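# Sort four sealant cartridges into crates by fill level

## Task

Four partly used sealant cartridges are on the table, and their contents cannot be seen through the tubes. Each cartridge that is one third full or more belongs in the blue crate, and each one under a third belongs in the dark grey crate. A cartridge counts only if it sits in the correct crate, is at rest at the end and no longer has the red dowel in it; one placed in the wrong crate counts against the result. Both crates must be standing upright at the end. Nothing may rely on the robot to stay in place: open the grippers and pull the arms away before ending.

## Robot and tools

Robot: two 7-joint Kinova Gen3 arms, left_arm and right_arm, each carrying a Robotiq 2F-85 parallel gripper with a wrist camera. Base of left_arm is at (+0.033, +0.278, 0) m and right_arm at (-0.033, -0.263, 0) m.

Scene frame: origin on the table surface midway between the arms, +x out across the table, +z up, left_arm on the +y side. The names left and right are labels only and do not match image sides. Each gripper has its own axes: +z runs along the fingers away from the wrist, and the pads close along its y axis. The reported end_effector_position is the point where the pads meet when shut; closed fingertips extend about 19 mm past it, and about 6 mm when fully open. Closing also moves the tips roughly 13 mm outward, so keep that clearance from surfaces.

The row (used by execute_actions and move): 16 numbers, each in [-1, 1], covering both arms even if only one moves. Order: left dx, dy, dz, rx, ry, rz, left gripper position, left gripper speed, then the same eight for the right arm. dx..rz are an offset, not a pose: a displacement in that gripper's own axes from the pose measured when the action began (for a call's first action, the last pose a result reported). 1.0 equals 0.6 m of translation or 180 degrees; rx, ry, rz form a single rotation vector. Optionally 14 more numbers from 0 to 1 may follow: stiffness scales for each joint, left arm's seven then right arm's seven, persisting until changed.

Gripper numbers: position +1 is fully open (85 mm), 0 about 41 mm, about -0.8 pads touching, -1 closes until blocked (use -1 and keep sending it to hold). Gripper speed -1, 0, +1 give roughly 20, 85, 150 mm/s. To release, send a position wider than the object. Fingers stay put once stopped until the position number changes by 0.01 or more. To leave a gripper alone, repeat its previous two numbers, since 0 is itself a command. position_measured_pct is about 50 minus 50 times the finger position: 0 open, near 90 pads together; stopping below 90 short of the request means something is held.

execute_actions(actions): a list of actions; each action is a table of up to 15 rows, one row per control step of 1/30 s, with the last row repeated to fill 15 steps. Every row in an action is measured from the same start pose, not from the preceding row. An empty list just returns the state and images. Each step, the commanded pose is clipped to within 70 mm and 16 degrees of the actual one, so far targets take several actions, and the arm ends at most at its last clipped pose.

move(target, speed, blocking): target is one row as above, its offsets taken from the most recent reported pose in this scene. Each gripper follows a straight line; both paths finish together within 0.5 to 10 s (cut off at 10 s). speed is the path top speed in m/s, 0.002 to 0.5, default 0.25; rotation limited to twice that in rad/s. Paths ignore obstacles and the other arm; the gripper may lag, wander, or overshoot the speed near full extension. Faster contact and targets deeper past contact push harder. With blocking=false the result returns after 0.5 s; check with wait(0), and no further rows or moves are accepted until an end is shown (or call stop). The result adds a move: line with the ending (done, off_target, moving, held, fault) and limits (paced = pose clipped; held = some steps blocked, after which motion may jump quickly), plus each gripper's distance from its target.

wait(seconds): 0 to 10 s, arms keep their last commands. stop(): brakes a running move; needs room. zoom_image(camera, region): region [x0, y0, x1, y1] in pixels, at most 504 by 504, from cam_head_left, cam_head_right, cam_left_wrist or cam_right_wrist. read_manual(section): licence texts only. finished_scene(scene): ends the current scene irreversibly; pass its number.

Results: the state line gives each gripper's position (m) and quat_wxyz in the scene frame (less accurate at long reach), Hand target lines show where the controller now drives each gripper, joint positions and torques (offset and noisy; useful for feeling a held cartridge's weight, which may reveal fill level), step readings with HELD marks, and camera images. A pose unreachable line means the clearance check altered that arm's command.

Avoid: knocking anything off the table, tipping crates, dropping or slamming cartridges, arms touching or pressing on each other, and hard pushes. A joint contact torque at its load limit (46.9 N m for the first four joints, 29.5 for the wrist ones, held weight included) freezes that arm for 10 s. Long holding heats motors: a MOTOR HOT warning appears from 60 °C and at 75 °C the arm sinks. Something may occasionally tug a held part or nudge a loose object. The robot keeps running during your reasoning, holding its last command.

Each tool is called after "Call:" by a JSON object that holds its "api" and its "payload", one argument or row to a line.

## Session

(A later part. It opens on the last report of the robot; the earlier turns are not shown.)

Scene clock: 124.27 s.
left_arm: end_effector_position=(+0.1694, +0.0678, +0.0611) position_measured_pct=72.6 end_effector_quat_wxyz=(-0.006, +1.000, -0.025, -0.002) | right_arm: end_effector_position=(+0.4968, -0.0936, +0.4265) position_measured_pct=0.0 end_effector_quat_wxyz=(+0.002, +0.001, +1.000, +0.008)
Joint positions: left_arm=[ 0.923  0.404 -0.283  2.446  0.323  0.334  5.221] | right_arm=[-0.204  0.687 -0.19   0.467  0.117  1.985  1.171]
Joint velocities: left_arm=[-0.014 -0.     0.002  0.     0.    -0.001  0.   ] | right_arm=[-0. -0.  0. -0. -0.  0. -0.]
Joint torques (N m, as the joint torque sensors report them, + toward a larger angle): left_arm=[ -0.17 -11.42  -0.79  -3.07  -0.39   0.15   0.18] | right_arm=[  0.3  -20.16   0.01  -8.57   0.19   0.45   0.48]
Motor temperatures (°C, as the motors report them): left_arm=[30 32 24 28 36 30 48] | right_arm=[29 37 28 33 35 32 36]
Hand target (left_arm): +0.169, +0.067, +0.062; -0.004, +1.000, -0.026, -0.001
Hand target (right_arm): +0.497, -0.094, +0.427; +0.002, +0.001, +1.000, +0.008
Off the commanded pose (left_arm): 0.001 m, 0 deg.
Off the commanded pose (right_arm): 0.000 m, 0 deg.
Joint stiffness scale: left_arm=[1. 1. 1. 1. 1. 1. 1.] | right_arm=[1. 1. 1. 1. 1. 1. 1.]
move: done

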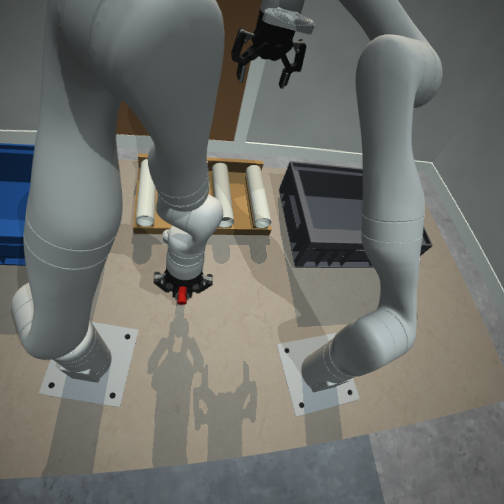

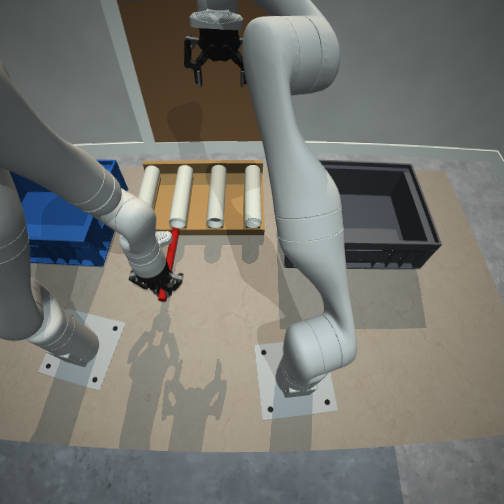

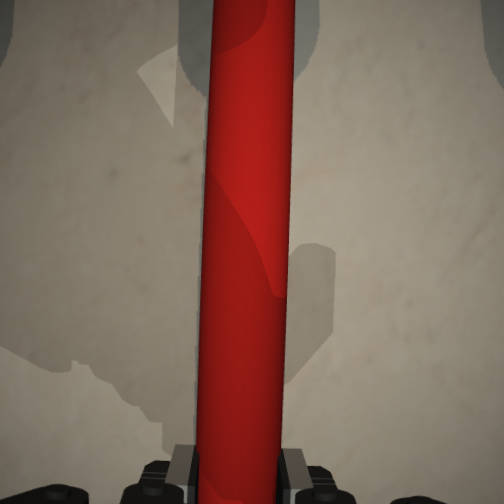

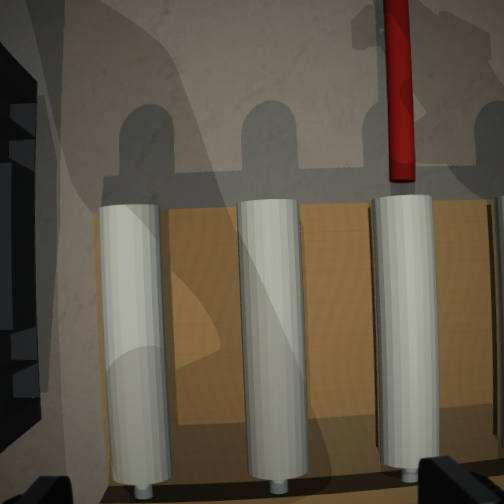

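Call:
{"api": "move", "payload": {
  "target": [0.0667, 0, 0, 0, 0, 0, -1, 0, 0, 0, 0, 0, 0, 0, 1, 0],
  "speed": 0.035
}}

Call:
{"api": "move", "payload": {
  "target": [0, 0, 0, 0, 0, 0, -1, 0, 0, 0, 0, 0, 0, 0, 1, 0],
  "speed": 0.035
}}

Scene clock: 130.73 s.
left_arm: end_effector_position=(+0.2076, +0.0633, +0.0616) position_measured_pct=72.6 end_effector_quat_wxyz=(-0.003, +1.000, -0.022, -0.001) | right_arm: end_effector_position=(+0.4968, -0.0936, +0.4265) position_measured_pct=0.0 end_effector_quat_wxyz=(+0.002, +0.001, +1.000, +0.008)
Joint positions: left_arm=[ 0.82   0.43  -0.284  2.373  0.316  0.376  5.139] | right_arm=[-0.204  0.687 -0.19   0.467  0.117  1.985  1.171]
Joint velocities: left_arm=[-0.008  0.002 -0.002 -0.001 -0.003 -0.001  0.   ] | right_arm=[-0.001 -0.001 -0.    -0.    -0.     0.001 -0.001]
Joint torques (N m, as the joint torque sensors report them, + toward a larger angle): left_arm=[ -0.21 -12.2   -1.12  -3.29  -0.13   0.04   0.28] | right_arm=[  0.25 -20.36   0.49  -8.2   -0.08   0.34   0.16]
Motor temperatures (°C, as the motors report them): left_arm=[30 32 24 28 36 30 48] | right_arm=[29 37 28 33 35 32 36]
Hand target (left_arm): +0.209, +0.066, +0.061; -0.006, +1.000, -0.025, -0.002
Hand target (right_arm): +0.497, -0.094, +0.427; +0.002, +0.001, +1.000, +0.008
Off the commanded pose (left_arm): 0.003 m, 1 deg.
Off the commanded pose (right_arm): 0.000 m, 0 deg.
Joint stiffness scale: left_arm=[1. 1. 1. 1. 1. 1. 1.] | right_arm=[1. 1. 1. 1. 1. 1. 1.]
move: done

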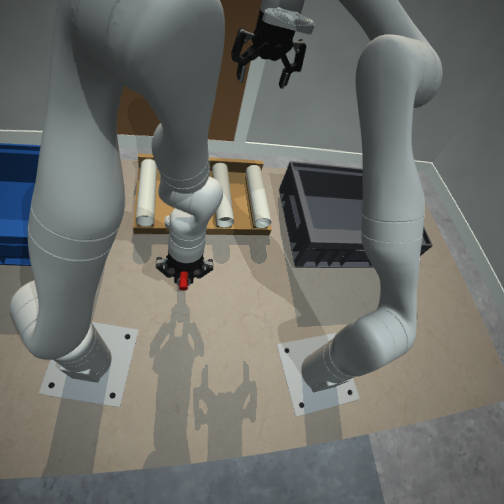

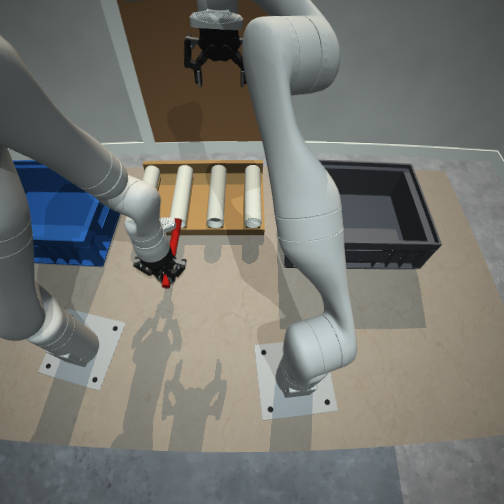

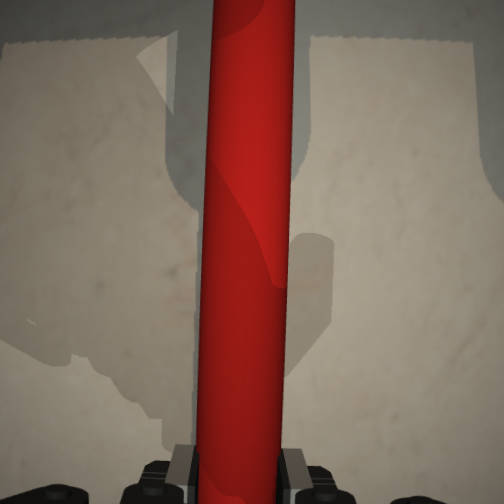

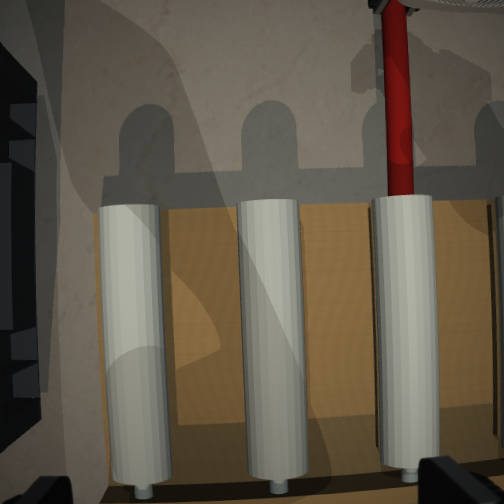

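Scene clock: 131.23 s.
left_arm: end_effector_position=(+0.2076, +0.0633, +0.0616) position_measured_pct=72.6 end_effector_quat_wxyz=(-0.003, +1.000, -0.022, -0.001) | right_arm: end_effector_position=(+0.4968, -0.0936, +0.4265) position_measured_pct=0.0 end_effector_quat_wxyz=(+0.002, +0.001, +1.000, +0.008)
Joint positions: left_arm=[ 0.82   0.43  -0.284  2.373  0.316  0.376  5.139] | right_arm=[-0.204  0.687 -0.19   0.467  0.117  1.985  1.171]
Joint velocities: left_arm=[-0.     0.001 -0.002 -0.     0.     0.001  0.   ] | right_arm=[ 0.     0.     0.     0.002 -0.    -0.001  0.001]
Joint torques (N m, as the joint torque sensors report them, + toward a larger angle): left_arm=[ -0.34 -12.21  -0.91  -3.24  -0.23   0.05   0.26] | right_arm=[ -0.02 -20.56  -0.05  -8.01  -0.16   0.16   0.33]
Motor temperatures (°C, as the motors report them): left_arm=[30 32 24 28 36 30 48] | right_arm=[29 37 28 33 35 32 36]
Hand target (left_arm): +0.208, +0.063, +0.062; -0.003, +1.000, -0.022, -0.001
Hand target (right_arm): +0.497, -0.094, +0.427; +0.002, +0.001, +1.000, +0.008
Off the commanded pose (left_arm): 0.000 m, 0 deg.
Off the commanded pose (right_arm): 0.000 m, 0 deg.
Joint stiffness scale: left_arm=[1. 1. 1. 1. 1. 1. 1.] | right_arm=[1. 1. 1. 1. 1. 1. 1.]
move: done

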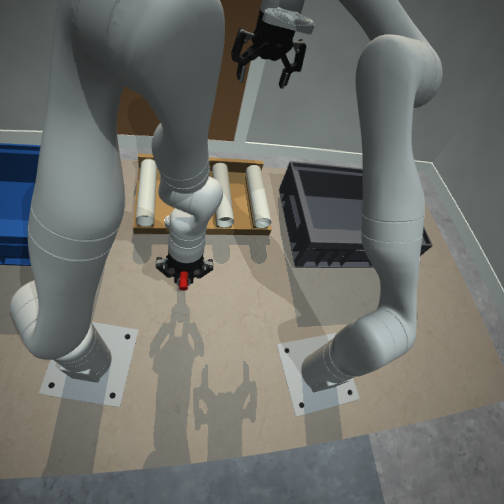

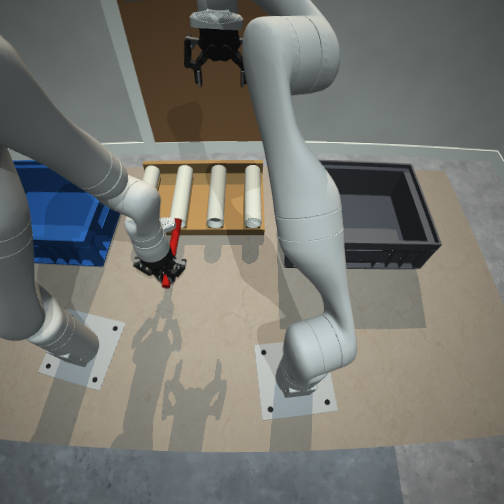

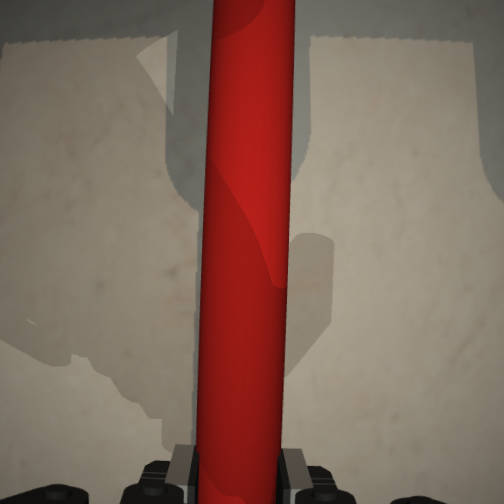

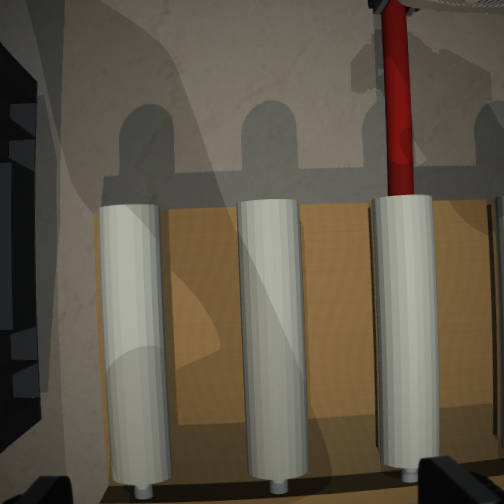

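Inside, no contact. Continue with slight y correction.

Call:
{"api": "move", "payload": {
  "target": [0.0667, -0.005, 0, 0, 0, 0, -1, 0, 0, 0, 0, 0, 0, 0, 1, 0],
  "speed": 0.035
}}

Call:
{"api": "move", "payload": {
  "target": [0, 0, 0, 0, 0, 0, -1, 0, 0, 0, 0, 0, 0, 0, 1, 0],
  "speed": 0.035
}}

Scene clock: 137.20 s.
left_arm: end_effector_position=(+0.2461, +0.0616, +0.0622) position_measured_pct=72.6 end_effector_quat_wxyz=(+0.001, +1.000, -0.018, +0.000) | right_arm: end_effector_position=(+0.4968, -0.0936, +0.4265) position_measured_pct=0.0 end_effector_quat_wxyz=(+0.002, +0.001, +1.000, +0.008)
Joint positions: left_arm=[ 0.726  0.459 -0.284  2.296  0.312  0.42   5.063] | right_arm=[-0.204  0.687 -0.19   0.467  0.117  1.985  1.171]
Joint velocities: left_arm=[-0.008  0.004  0.002 -0.001 -0.003  0.001 -0.001] | right_arm=[-0.001 -0.001 -0.     0.001  0.001 -0.001 -0.001]
Joint torques (N m, as the joint torque sensors report them, + toward a larger angle): left_arm=[ -0.36 -12.78  -1.16  -3.77  -0.12  -0.03   0.14] | right_arm=[  0.35 -20.53   0.49  -7.95   0.34   0.36  -0.03]
Motor temperatures (°C, as the motors report them): left_arm=[30 32 24 28 36 30 48] | right_arm=[29 37 28 33 35 32 36]
Hand target (left_arm): +0.248, +0.064, +0.062; -0.003, +1.000, -0.022, -0.001
Hand target (right_arm): +0.497, -0.094, +0.427; +0.002, +0.001, +1.000, +0.008
Off the commanded pose (left_arm): 0.003 m, 1 deg.
Off the commanded pose (right_arm): 0.000 m, 0 deg.
Joint stiffness scale: left_arm=[1. 1. 1. 1. 1. 1. 1.] | right_arm=[1. 1. 1. 1. 1. 1. 1.]
move: done

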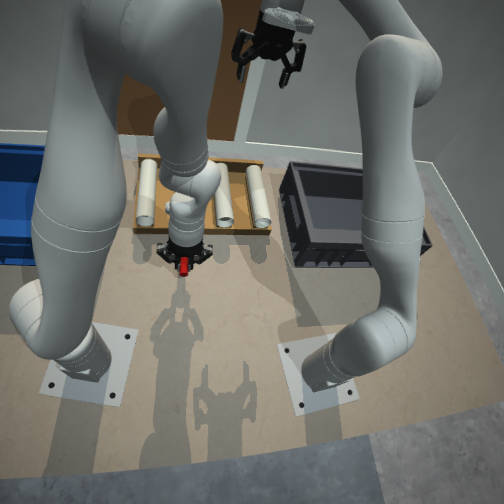

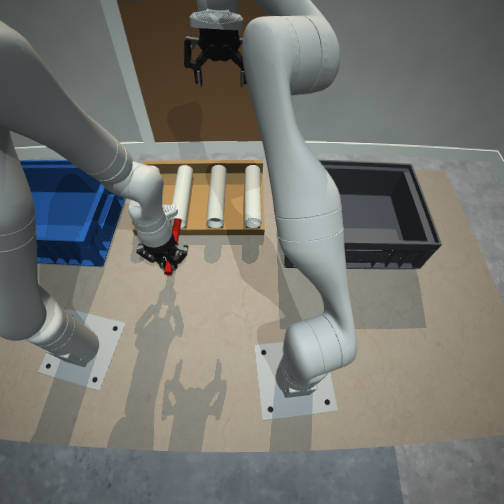

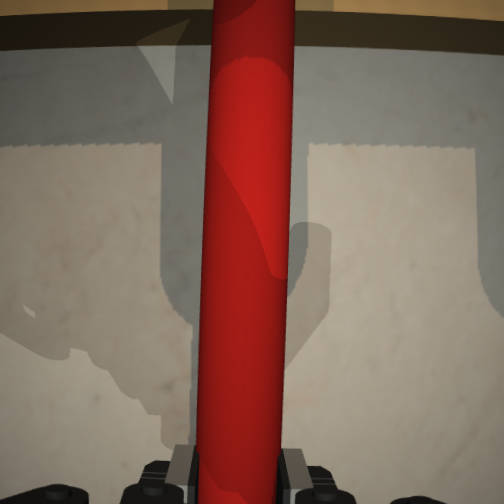

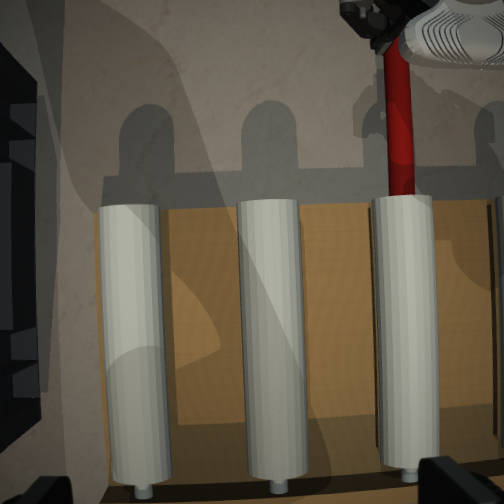

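Scene clock: 137.70 s.
left_arm: end_effector_position=(+0.2461, +0.0617, +0.0622) position_measured_pct=72.6 end_effector_quat_wxyz=(+0.001, +1.000, -0.018, +0.000) | right_arm: end_effector_position=(+0.4968, -0.0936, +0.4265) position_measured_pct=0.0 end_effector_quat_wxyz=(+0.002, +0.001, +1.000, +0.008)
Joint positions: left_arm=[ 0.726  0.459 -0.284  2.296  0.312  0.42   5.063] | right_arm=[-0.204  0.687 -0.19   0.467  0.117  1.985  1.171]
Joint velocities: left_arm=[-0.001 -0.002  0.001 -0.    -0.    -0.    -0.   ] | right_arm=[ 0.    -0.001  0.    -0.    -0.     0.001  0.   ]
Joint torques (N m, as the joint torque sensors report them, + toward a larger angle): left_arm=[ -0.18 -13.06  -1.38  -3.57  -0.26   0.03   0.05] | right_arm=[  0.62 -20.22   0.12  -8.09   0.45   0.36  -0.1 ]
Motor temperatures (°C, as the motors report them): left_arm=[30 32 24 28 36 30 48] | right_arm=[29 37 28 33 35 32 36]
Hand target (left_arm): +0.246, +0.062, +0.062; +0.001, +1.000, -0.018, +0.000
Hand target (right_arm): +0.497, -0.094, +0.427; +0.002, +0.001, +1.000, +0.008
Off the commanded pose (left_arm): 0.000 m, 0 deg.
Off the commanded pose (right_arm): 0.000 m, 0 deg.
Joint stiffness scale: left_arm=[1. 1. 1. 1. 1. 1. 1.] | right_arm=[1. 1. 1. 1. 1. 1. 1.]
move: done

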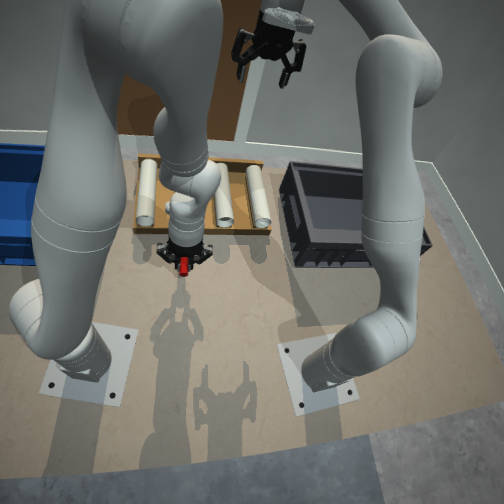

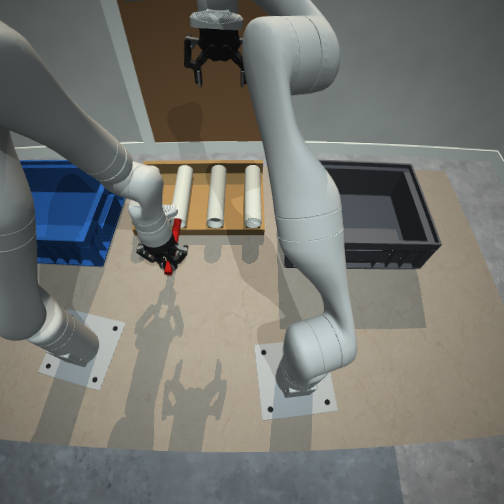

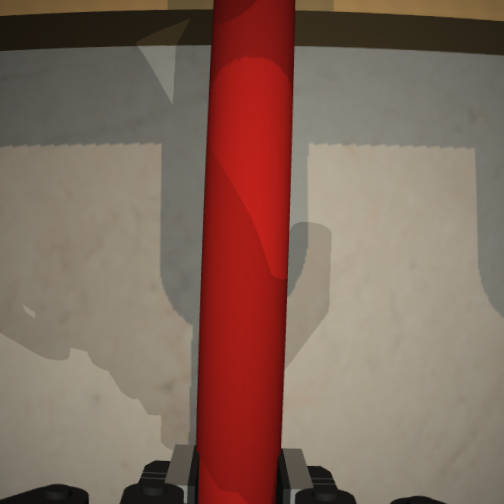

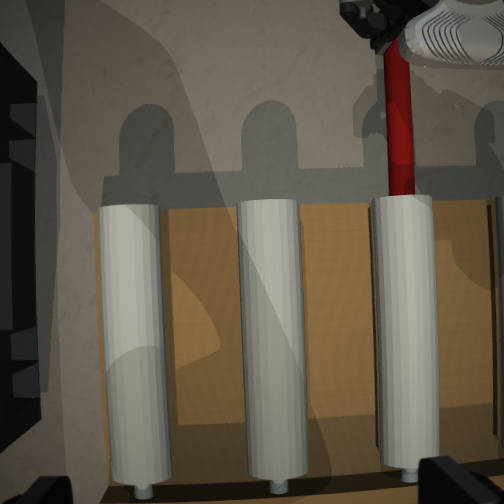

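Depth 0.064, free. Continue.

Call:
{"api": "move", "payload": {
  "target": [0.0667, -0.005, 0.002, 0, 0, 0.003, -1, 0, 0, 0, 0, 0, 0, 0, 1, 0],
  "speed": 0.035
}}

Call:
{"api": "move", "payload": {
  "target": [0, 0, 0, 0, 0, 0, -1, 0, 0, 0, 0, 0, 0, 0, 1, 0],
  "speed": 0.035
}}

Scene clock: 145.13 s.
left_arm: end_effector_position=(+0.2853, +0.0607, +0.0618) position_measured_pct=72.6 end_effector_quat_wxyz=(+0.004, +1.000, -0.020, +0.002) | right_arm: end_effector_position=(+0.4968, -0.0936, +0.4265) position_measured_pct=0.0 end_effector_quat_wxyz=(+0.002, +0.001, +1.000, +0.008)
Joint positions: left_arm=[ 0.644  0.495 -0.284  2.212  0.312  0.464  4.99 ] | right_arm=[-0.204  0.687 -0.19   0.467  0.117  1.985  1.171]
Joint velocities: left_arm=[-0.007  0.004  0.002 -0.002 -0.     0.002 -0.   ] | right_arm=[-0.    -0.001 -0.     0.    -0.    -0.001  0.   ]
Joint torques (N m, as the joint torque sensors report them, + toward a larger angle): left_arm=[ -0.29 -14.03  -1.45  -4.34  -0.36  -0.22  -0.01] | right_arm=[  0.52 -20.61  -0.23  -8.22   0.02   0.54   0.32]
Motor temperatures (°C, as the motors report them): left_arm=[30 32 24 28 36 30 48] | right_arm=[29 37 28 33 35 32 36]
Hand target (left_arm): +0.286, +0.063, +0.061; +0.001, +1.000, -0.023, +0.000
Hand target (right_arm): +0.497, -0.094, +0.427; +0.002, +0.001, +1.000, +0.008
Off the commanded pose (left_arm): 0.003 m, 1 deg.
Off the commanded pose (right_arm): 0.000 m, 0 deg.
Joint stiffness scale: left_arm=[1. 1. 1. 1. 1. 1. 1.] | right_arm=[1. 1. 1. 1. 1. 1. 1.]
move: done

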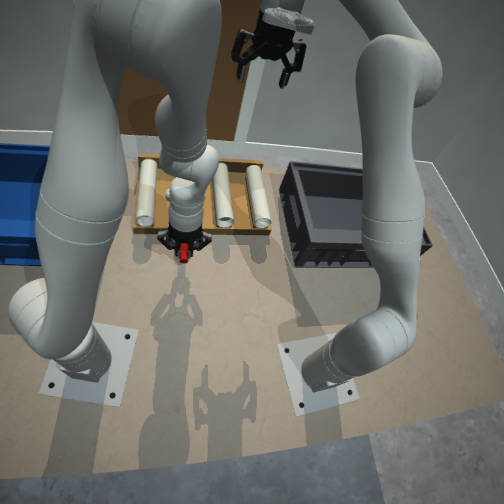

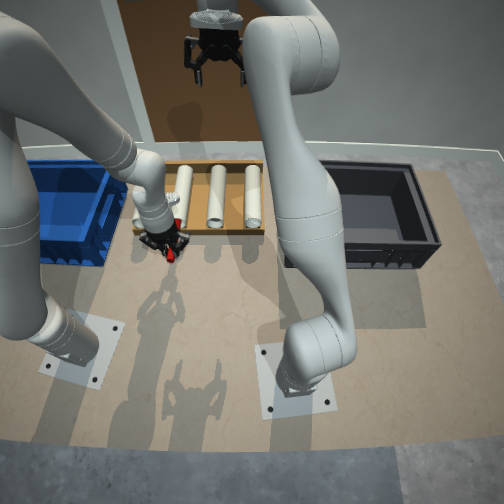

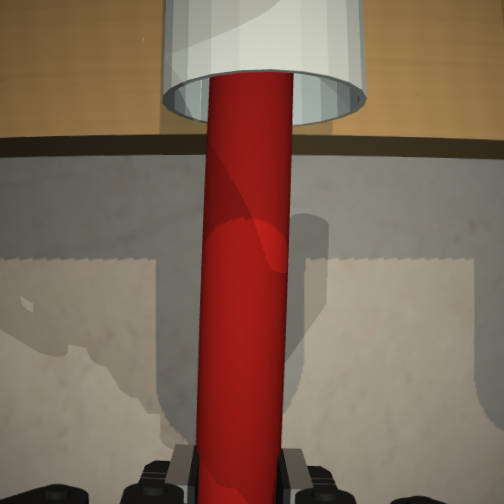

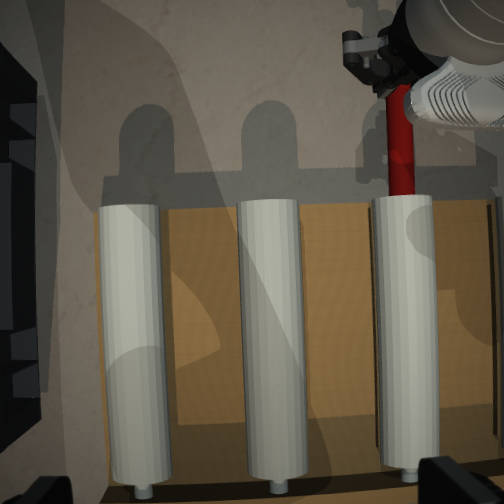

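Scene clock: 145.63 s.
left_arm: end_effector_position=(+0.2853, +0.0607, +0.0618) position_measured_pct=72.6 end_effector_quat_wxyz=(+0.004, +1.000, -0.019, +0.002) | right_arm: end_effector_position=(+0.4968, -0.0936, +0.4265) position_measured_pct=0.0 end_effector_quat_wxyz=(+0.002, +0.001, +1.000, +0.008)
Joint positions: left_arm=[ 0.644  0.495 -0.284  2.212  0.312  0.464  4.99 ] | right_arm=[-0.204  0.687 -0.19   0.467  0.117  1.985  1.171]
Joint velocities: left_arm=[-0.    -0.002  0.    -0.    -0.     0.001 -0.   ] | right_arm=[-0.     0.001 -0.     0.     0.    -0.001 -0.002]
Joint torques (N m, as the joint torque sensors report them, + toward a larger angle): left_arm=[ -0.24 -14.06  -1.29  -4.45  -0.17  -0.08   0.29] | right_arm=[  0.38 -20.52  -0.09  -8.16   0.2    0.38   0.39]
Motor temperatures (°C, as the motors report them): left_arm=[30 32 24 28 36 30 48] | right_arm=[29 37 28 33 35 32 36]
Hand target (left_arm): +0.285, +0.061, +0.062; +0.004, +1.000, -0.020, +0.002
Hand target (right_arm): +0.497, -0.094, +0.427; +0.002, +0.001, +1.000, +0.008
Off the commanded pose (left_arm): 0.000 m, 0 deg.
Off the commanded pose (right_arm): 0.000 m, 0 deg.
Joint stiffness scale: left_arm=[1. 1. 1. 1. 1. 1. 1.] | right_arm=[1. 1. 1. 1. 1. 1. 1.]
move: done

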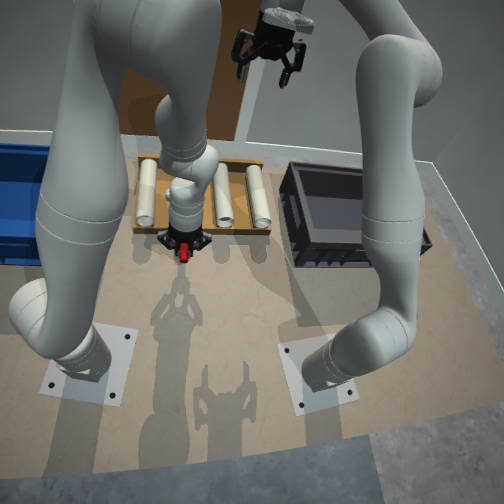

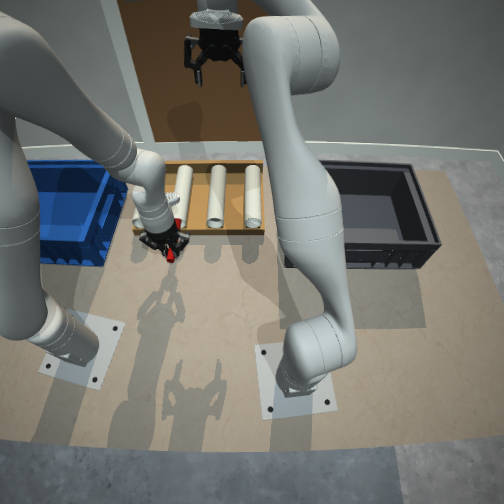

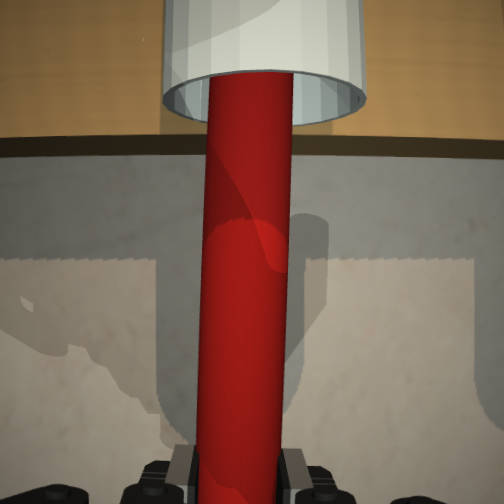

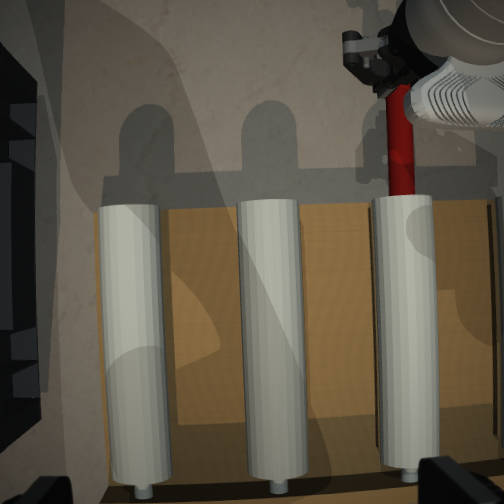

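Call:
{"api": "move", "payload": {
  "target": [0.05, 0.0, 0, 0, 0, 0, -1, 0, 0, 0, 0, 0, 0, 0, 1, 0],
  "speed": 0.03
}}

Call:
{"api": "move", "payload": {
  "target": [0, 0, 0, 0, 0, 0, -1, 0, 0, 0, 0, 0, 0, 0, 1, 0],
  "speed": 0.035
}}

Scene clock: 153.23 s.
left_arm: end_effector_position=(+0.3144, +0.0569, +0.0628) position_measured_pct=72.6 end_effector_quat_wxyz=(+0.007, +1.000, -0.016, +0.003) | right_arm: end_effector_position=(+0.4968, -0.0936, +0.4265) position_measured_pct=0.0 end_effector_quat_wxyz=(+0.002, +0.001, +1.000, +0.008)
Joint positions: left_arm=[ 0.598  0.523 -0.284  2.139  0.312  0.505  4.961] | right_arm=[-0.204  0.687 -0.19   0.467  0.117  1.985  1.171]
Joint velocities: left_arm=[-0.005  0.002  0.001 -0.002  0.     0.001 -0.   ] | right_arm=[-0.    -0.001  0.     0.001  0.    -0.003 -0.   ]
Joint torques (N m, as the joint torque sensors report them, + toward a larger angle): left_arm=[ -0.08 -14.9   -1.51  -4.31  -0.22  -0.18   0.13] | right_arm=[  0.02 -20.75   0.2   -8.37   0.08   0.07   0.22]
Motor temperatures (°C, as the motors report them): left_arm=[30 32 24 28 36 30 48] | right_arm=[29 37 28 33 35 32 36]
Hand target (left_arm): +0.315, +0.059, +0.062; +0.004, +1.000, -0.019, +0.002
Hand target (right_arm): +0.497, -0.094, +0.427; +0.002, +0.001, +1.000, +0.008
Off the commanded pose (left_arm): 0.003 m, 1 deg.
Off the commanded pose (right_arm): 0.000 m, 0 deg.
Joint stiffness scale: left_arm=[1. 1. 1. 1. 1. 1. 1.] | right_arm=[1. 1. 1. 1. 1. 1. 1.]
move: done

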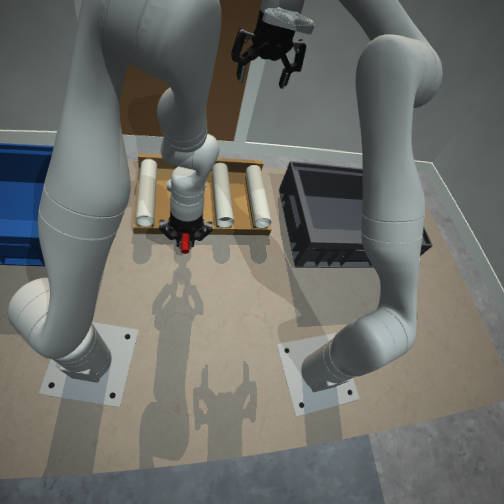

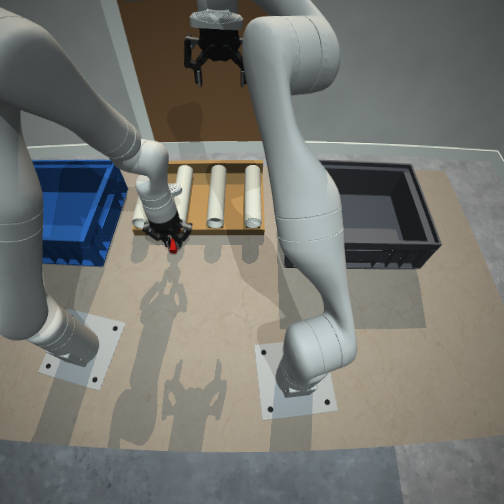

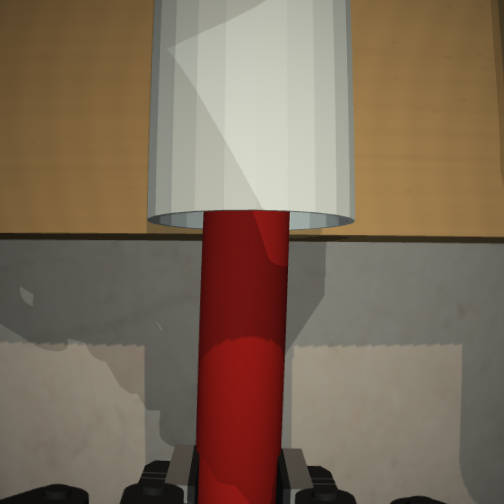

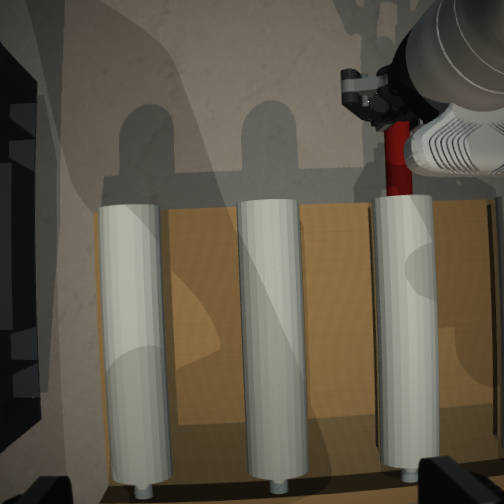

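Scene clock: 153.73 s.
left_arm: end_effector_position=(+0.3144, +0.0569, +0.0628) position_measured_pct=72.6 end_effector_quat_wxyz=(+0.007, +1.000, -0.016, +0.003) | right_arm: end_effector_position=(+0.4968, -0.0936, +0.4265) position_measured_pct=0.0 end_effector_quat_wxyz=(+0.002, +0.001, +1.000, +0.008)
Joint positions: left_arm=[ 0.598  0.523 -0.284  2.139  0.312  0.505  4.961] | right_arm=[-0.204  0.687 -0.19   0.467  0.117  1.985  1.171]
Joint velocities: left_arm=[-0.    -0.002  0.002 -0.     0.    -0.001 -0.   ] | right_arm=[ 0.001 -0.     0.     0.001 -0.    -0.001  0.   ]
Joint torques (N m, as the joint torque sensors report them, + toward a larger angle): left_arm=[ -0.3  -14.93  -1.33  -4.47  -0.16  -0.15  -0.11] | right_arm=[  0.64 -20.41   0.13  -7.99  -0.05   0.34   0.03]
Motor temperatures (°C, as the motors report them): left_arm=[30 32 24 28 36 30 48] | right_arm=[29 37 28 33 35 32 36]
Hand target (left_arm): +0.314, +0.057, +0.063; +0.007, +1.000, -0.016, +0.003
Hand target (right_arm): +0.497, -0.094, +0.427; +0.002, +0.001, +1.000, +0.008
Off the commanded pose (left_arm): 0.000 m, 0 deg.
Off the commanded pose (right_arm): 0.000 m, 0 deg.
Joint stiffness scale: left_arm=[1. 1. 1. 1. 1. 1. 1.] | right_arm=[1. 1. 1. 1. 1. 1. 1.]
move: done

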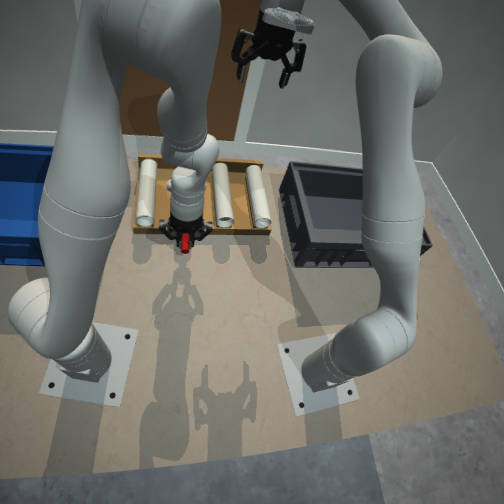

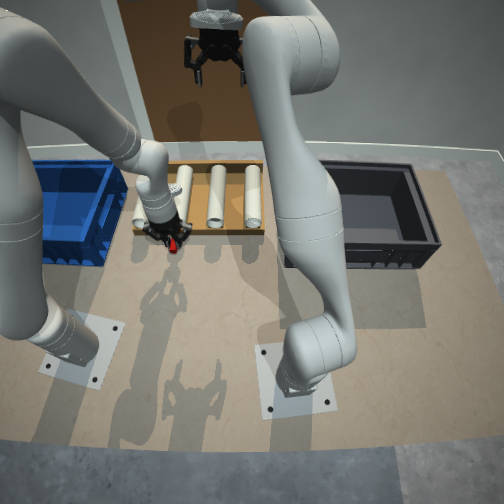

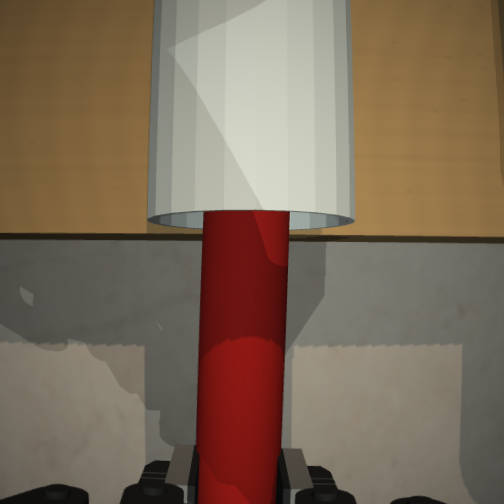

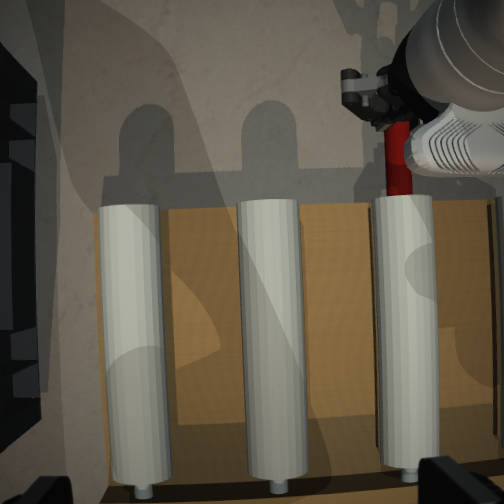

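Depth 0.132, free. Continue 2.5 cm.

Call:
{"api": "move", "payload": {
  "target": [0.042, -0.004, 0.002, 0, 0, 0, -1, 0, 0, 0, 0, 0, 0, 0, 1, 0],
  "speed": 0.03
}}

Call:
{"api": "move", "payload": {
  "target": [0, 0, 0, 0, 0, 0, -1, 0, 0, 0, 0, 0, 0, 0, 1, 0],
  "speed": 0.035
}}

Scene clock: 160.87 s.
left_arm: end_effector_position=(+0.3397, +0.0571, +0.0627) position_measured_pct=72.6 end_effector_quat_wxyz=(+0.009, +1.000, -0.012, +0.006) | right_arm: end_effector_position=(+0.4968, -0.0936, +0.4265) position_measured_pct=0.0 end_effector_quat_wxyz=(+0.002, +0.001, +1.000, +0.008)
Joint positions: left_arm=[ 0.555  0.548 -0.284  2.08   0.312  0.534  4.935] | right_arm=[-0.204  0.687 -0.19   0.467  0.117  1.985  1.171]
Joint velocities: left_arm=[-0.005  0.005  0.    -0.002  0.     0.001 -0.   ] | right_arm=[-0.001 -0.     0.    -0.     0.    -0.    -0.001]
Joint torques (N m, as the joint torque sensors report them, + toward a larger angle): left_arm=[ -0.01 -15.93  -1.45  -4.8   -0.13   0.01   0.15] | right_arm=[  0.34 -20.72   0.08  -8.16  -0.12   0.52   0.08]
Motor temperatures (°C, as the motors report them): left_arm=[30 32 24 28 36 30 48] | right_arm=[29 37 28 33 35 32 36]
Hand target (left_arm): +0.340, +0.058, +0.062; +0.007, +1.000, -0.016, +0.003
Hand target (right_arm): +0.497, -0.094, +0.427; +0.002, +0.001, +1.000, +0.008
Off the commanded pose (left_arm): 0.002 m, 1 deg.
Off the commanded pose (right_arm): 0.000 m, 0 deg.
Joint stiffness scale: left_arm=[1. 1. 1. 1. 1. 1. 1.] | right_arm=[1. 1. 1. 1. 1. 1. 1.]
move: done

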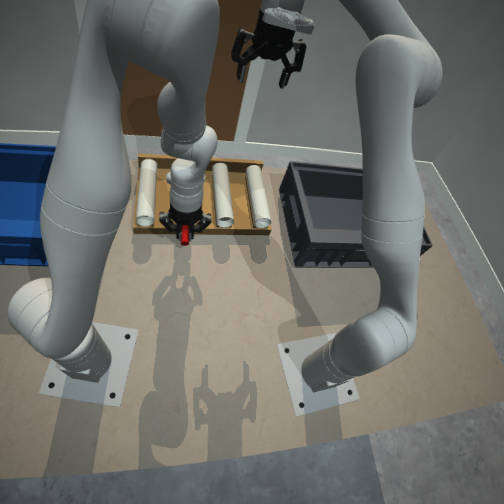

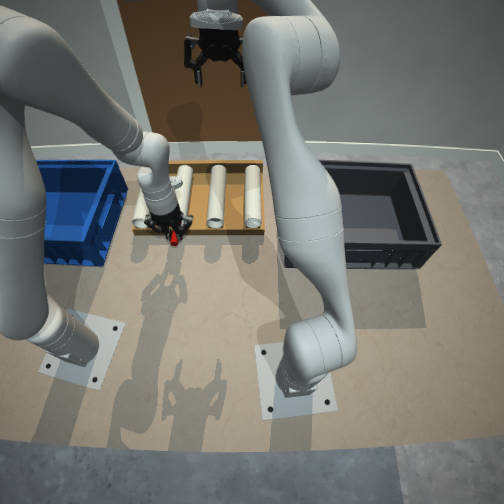

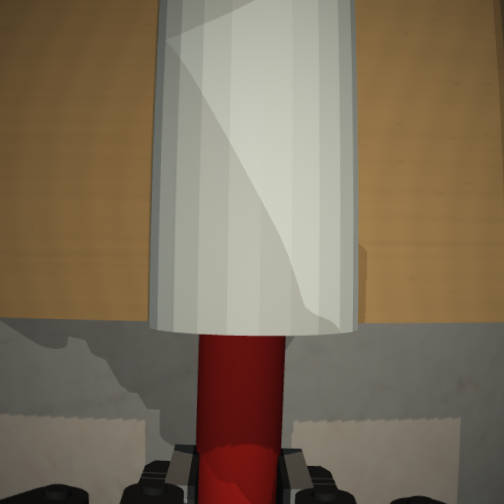

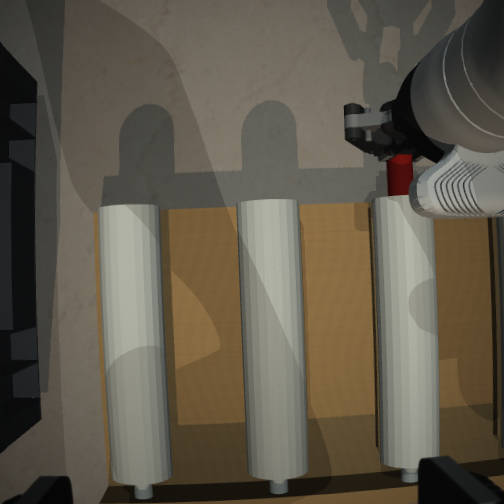

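Scene clock: 161.37 s.
left_arm: end_effector_position=(+0.3397, +0.0572, +0.0627) position_measured_pct=72.6 end_effector_quat_wxyz=(+0.009, +1.000, -0.012, +0.006) | right_arm: end_effector_position=(+0.4968, -0.0936, +0.4265) position_measured_pct=0.0 end_effector_quat_wxyz=(+0.002, +0.001, +1.000, +0.008)
Joint positions: left_arm=[ 0.555  0.548 -0.284  2.08   0.312  0.534  4.935] | right_arm=[-0.204  0.687 -0.19   0.467  0.117  1.985  1.171]
Joint velocities: left_arm=[-0.     0.    -0.002 -0.    -0.     0.001  0.   ] | right_arm=[-0.    -0.     0.     0.    -0.     0.001 -0.   ]
Joint torques (N m, as the joint torque sensors report them, + toward a larger angle): left_arm=[  0.06 -15.77  -1.32  -4.7   -0.07  -0.16   0.16] | right_arm=[  0.62 -20.37  -0.04  -8.1    0.07   0.34   0.01]
Motor temperatures (°C, as the motors report them): left_arm=[30 32 24 28 36 30 48] | right_arm=[29 37 28 33 35 32 36]
Hand target (left_arm): +0.340, +0.057, +0.063; +0.009, +1.000, -0.012, +0.006
Hand target (right_arm): +0.497, -0.094, +0.427; +0.002, +0.001, +1.000, +0.008
Off the commanded pose (left_arm): 0.000 m, 0 deg.
Off the commanded pose (right_arm): 0.000 m, 0 deg.
Joint stiffness scale: left_arm=[1. 1. 1. 1. 1. 1. 1.] | right_arm=[1. 1. 1. 1. 1. 1. 1.]
move: done

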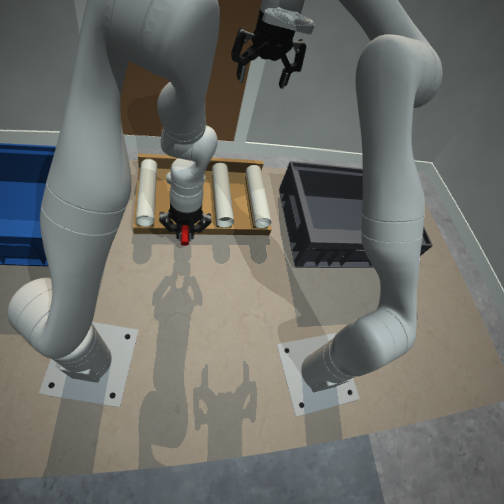

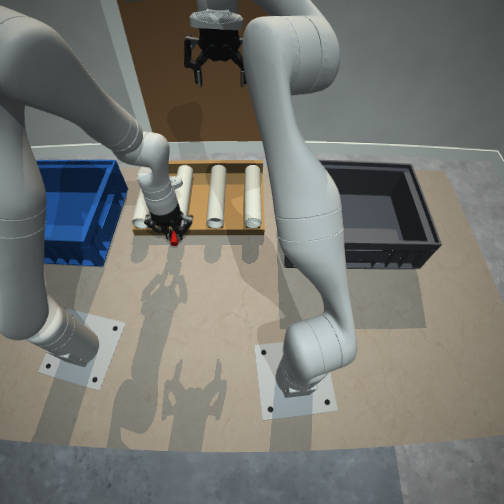

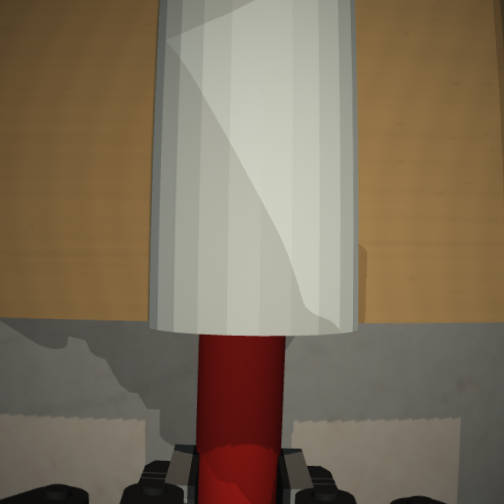

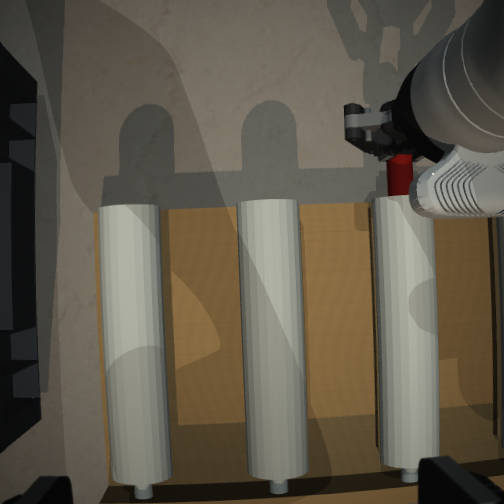

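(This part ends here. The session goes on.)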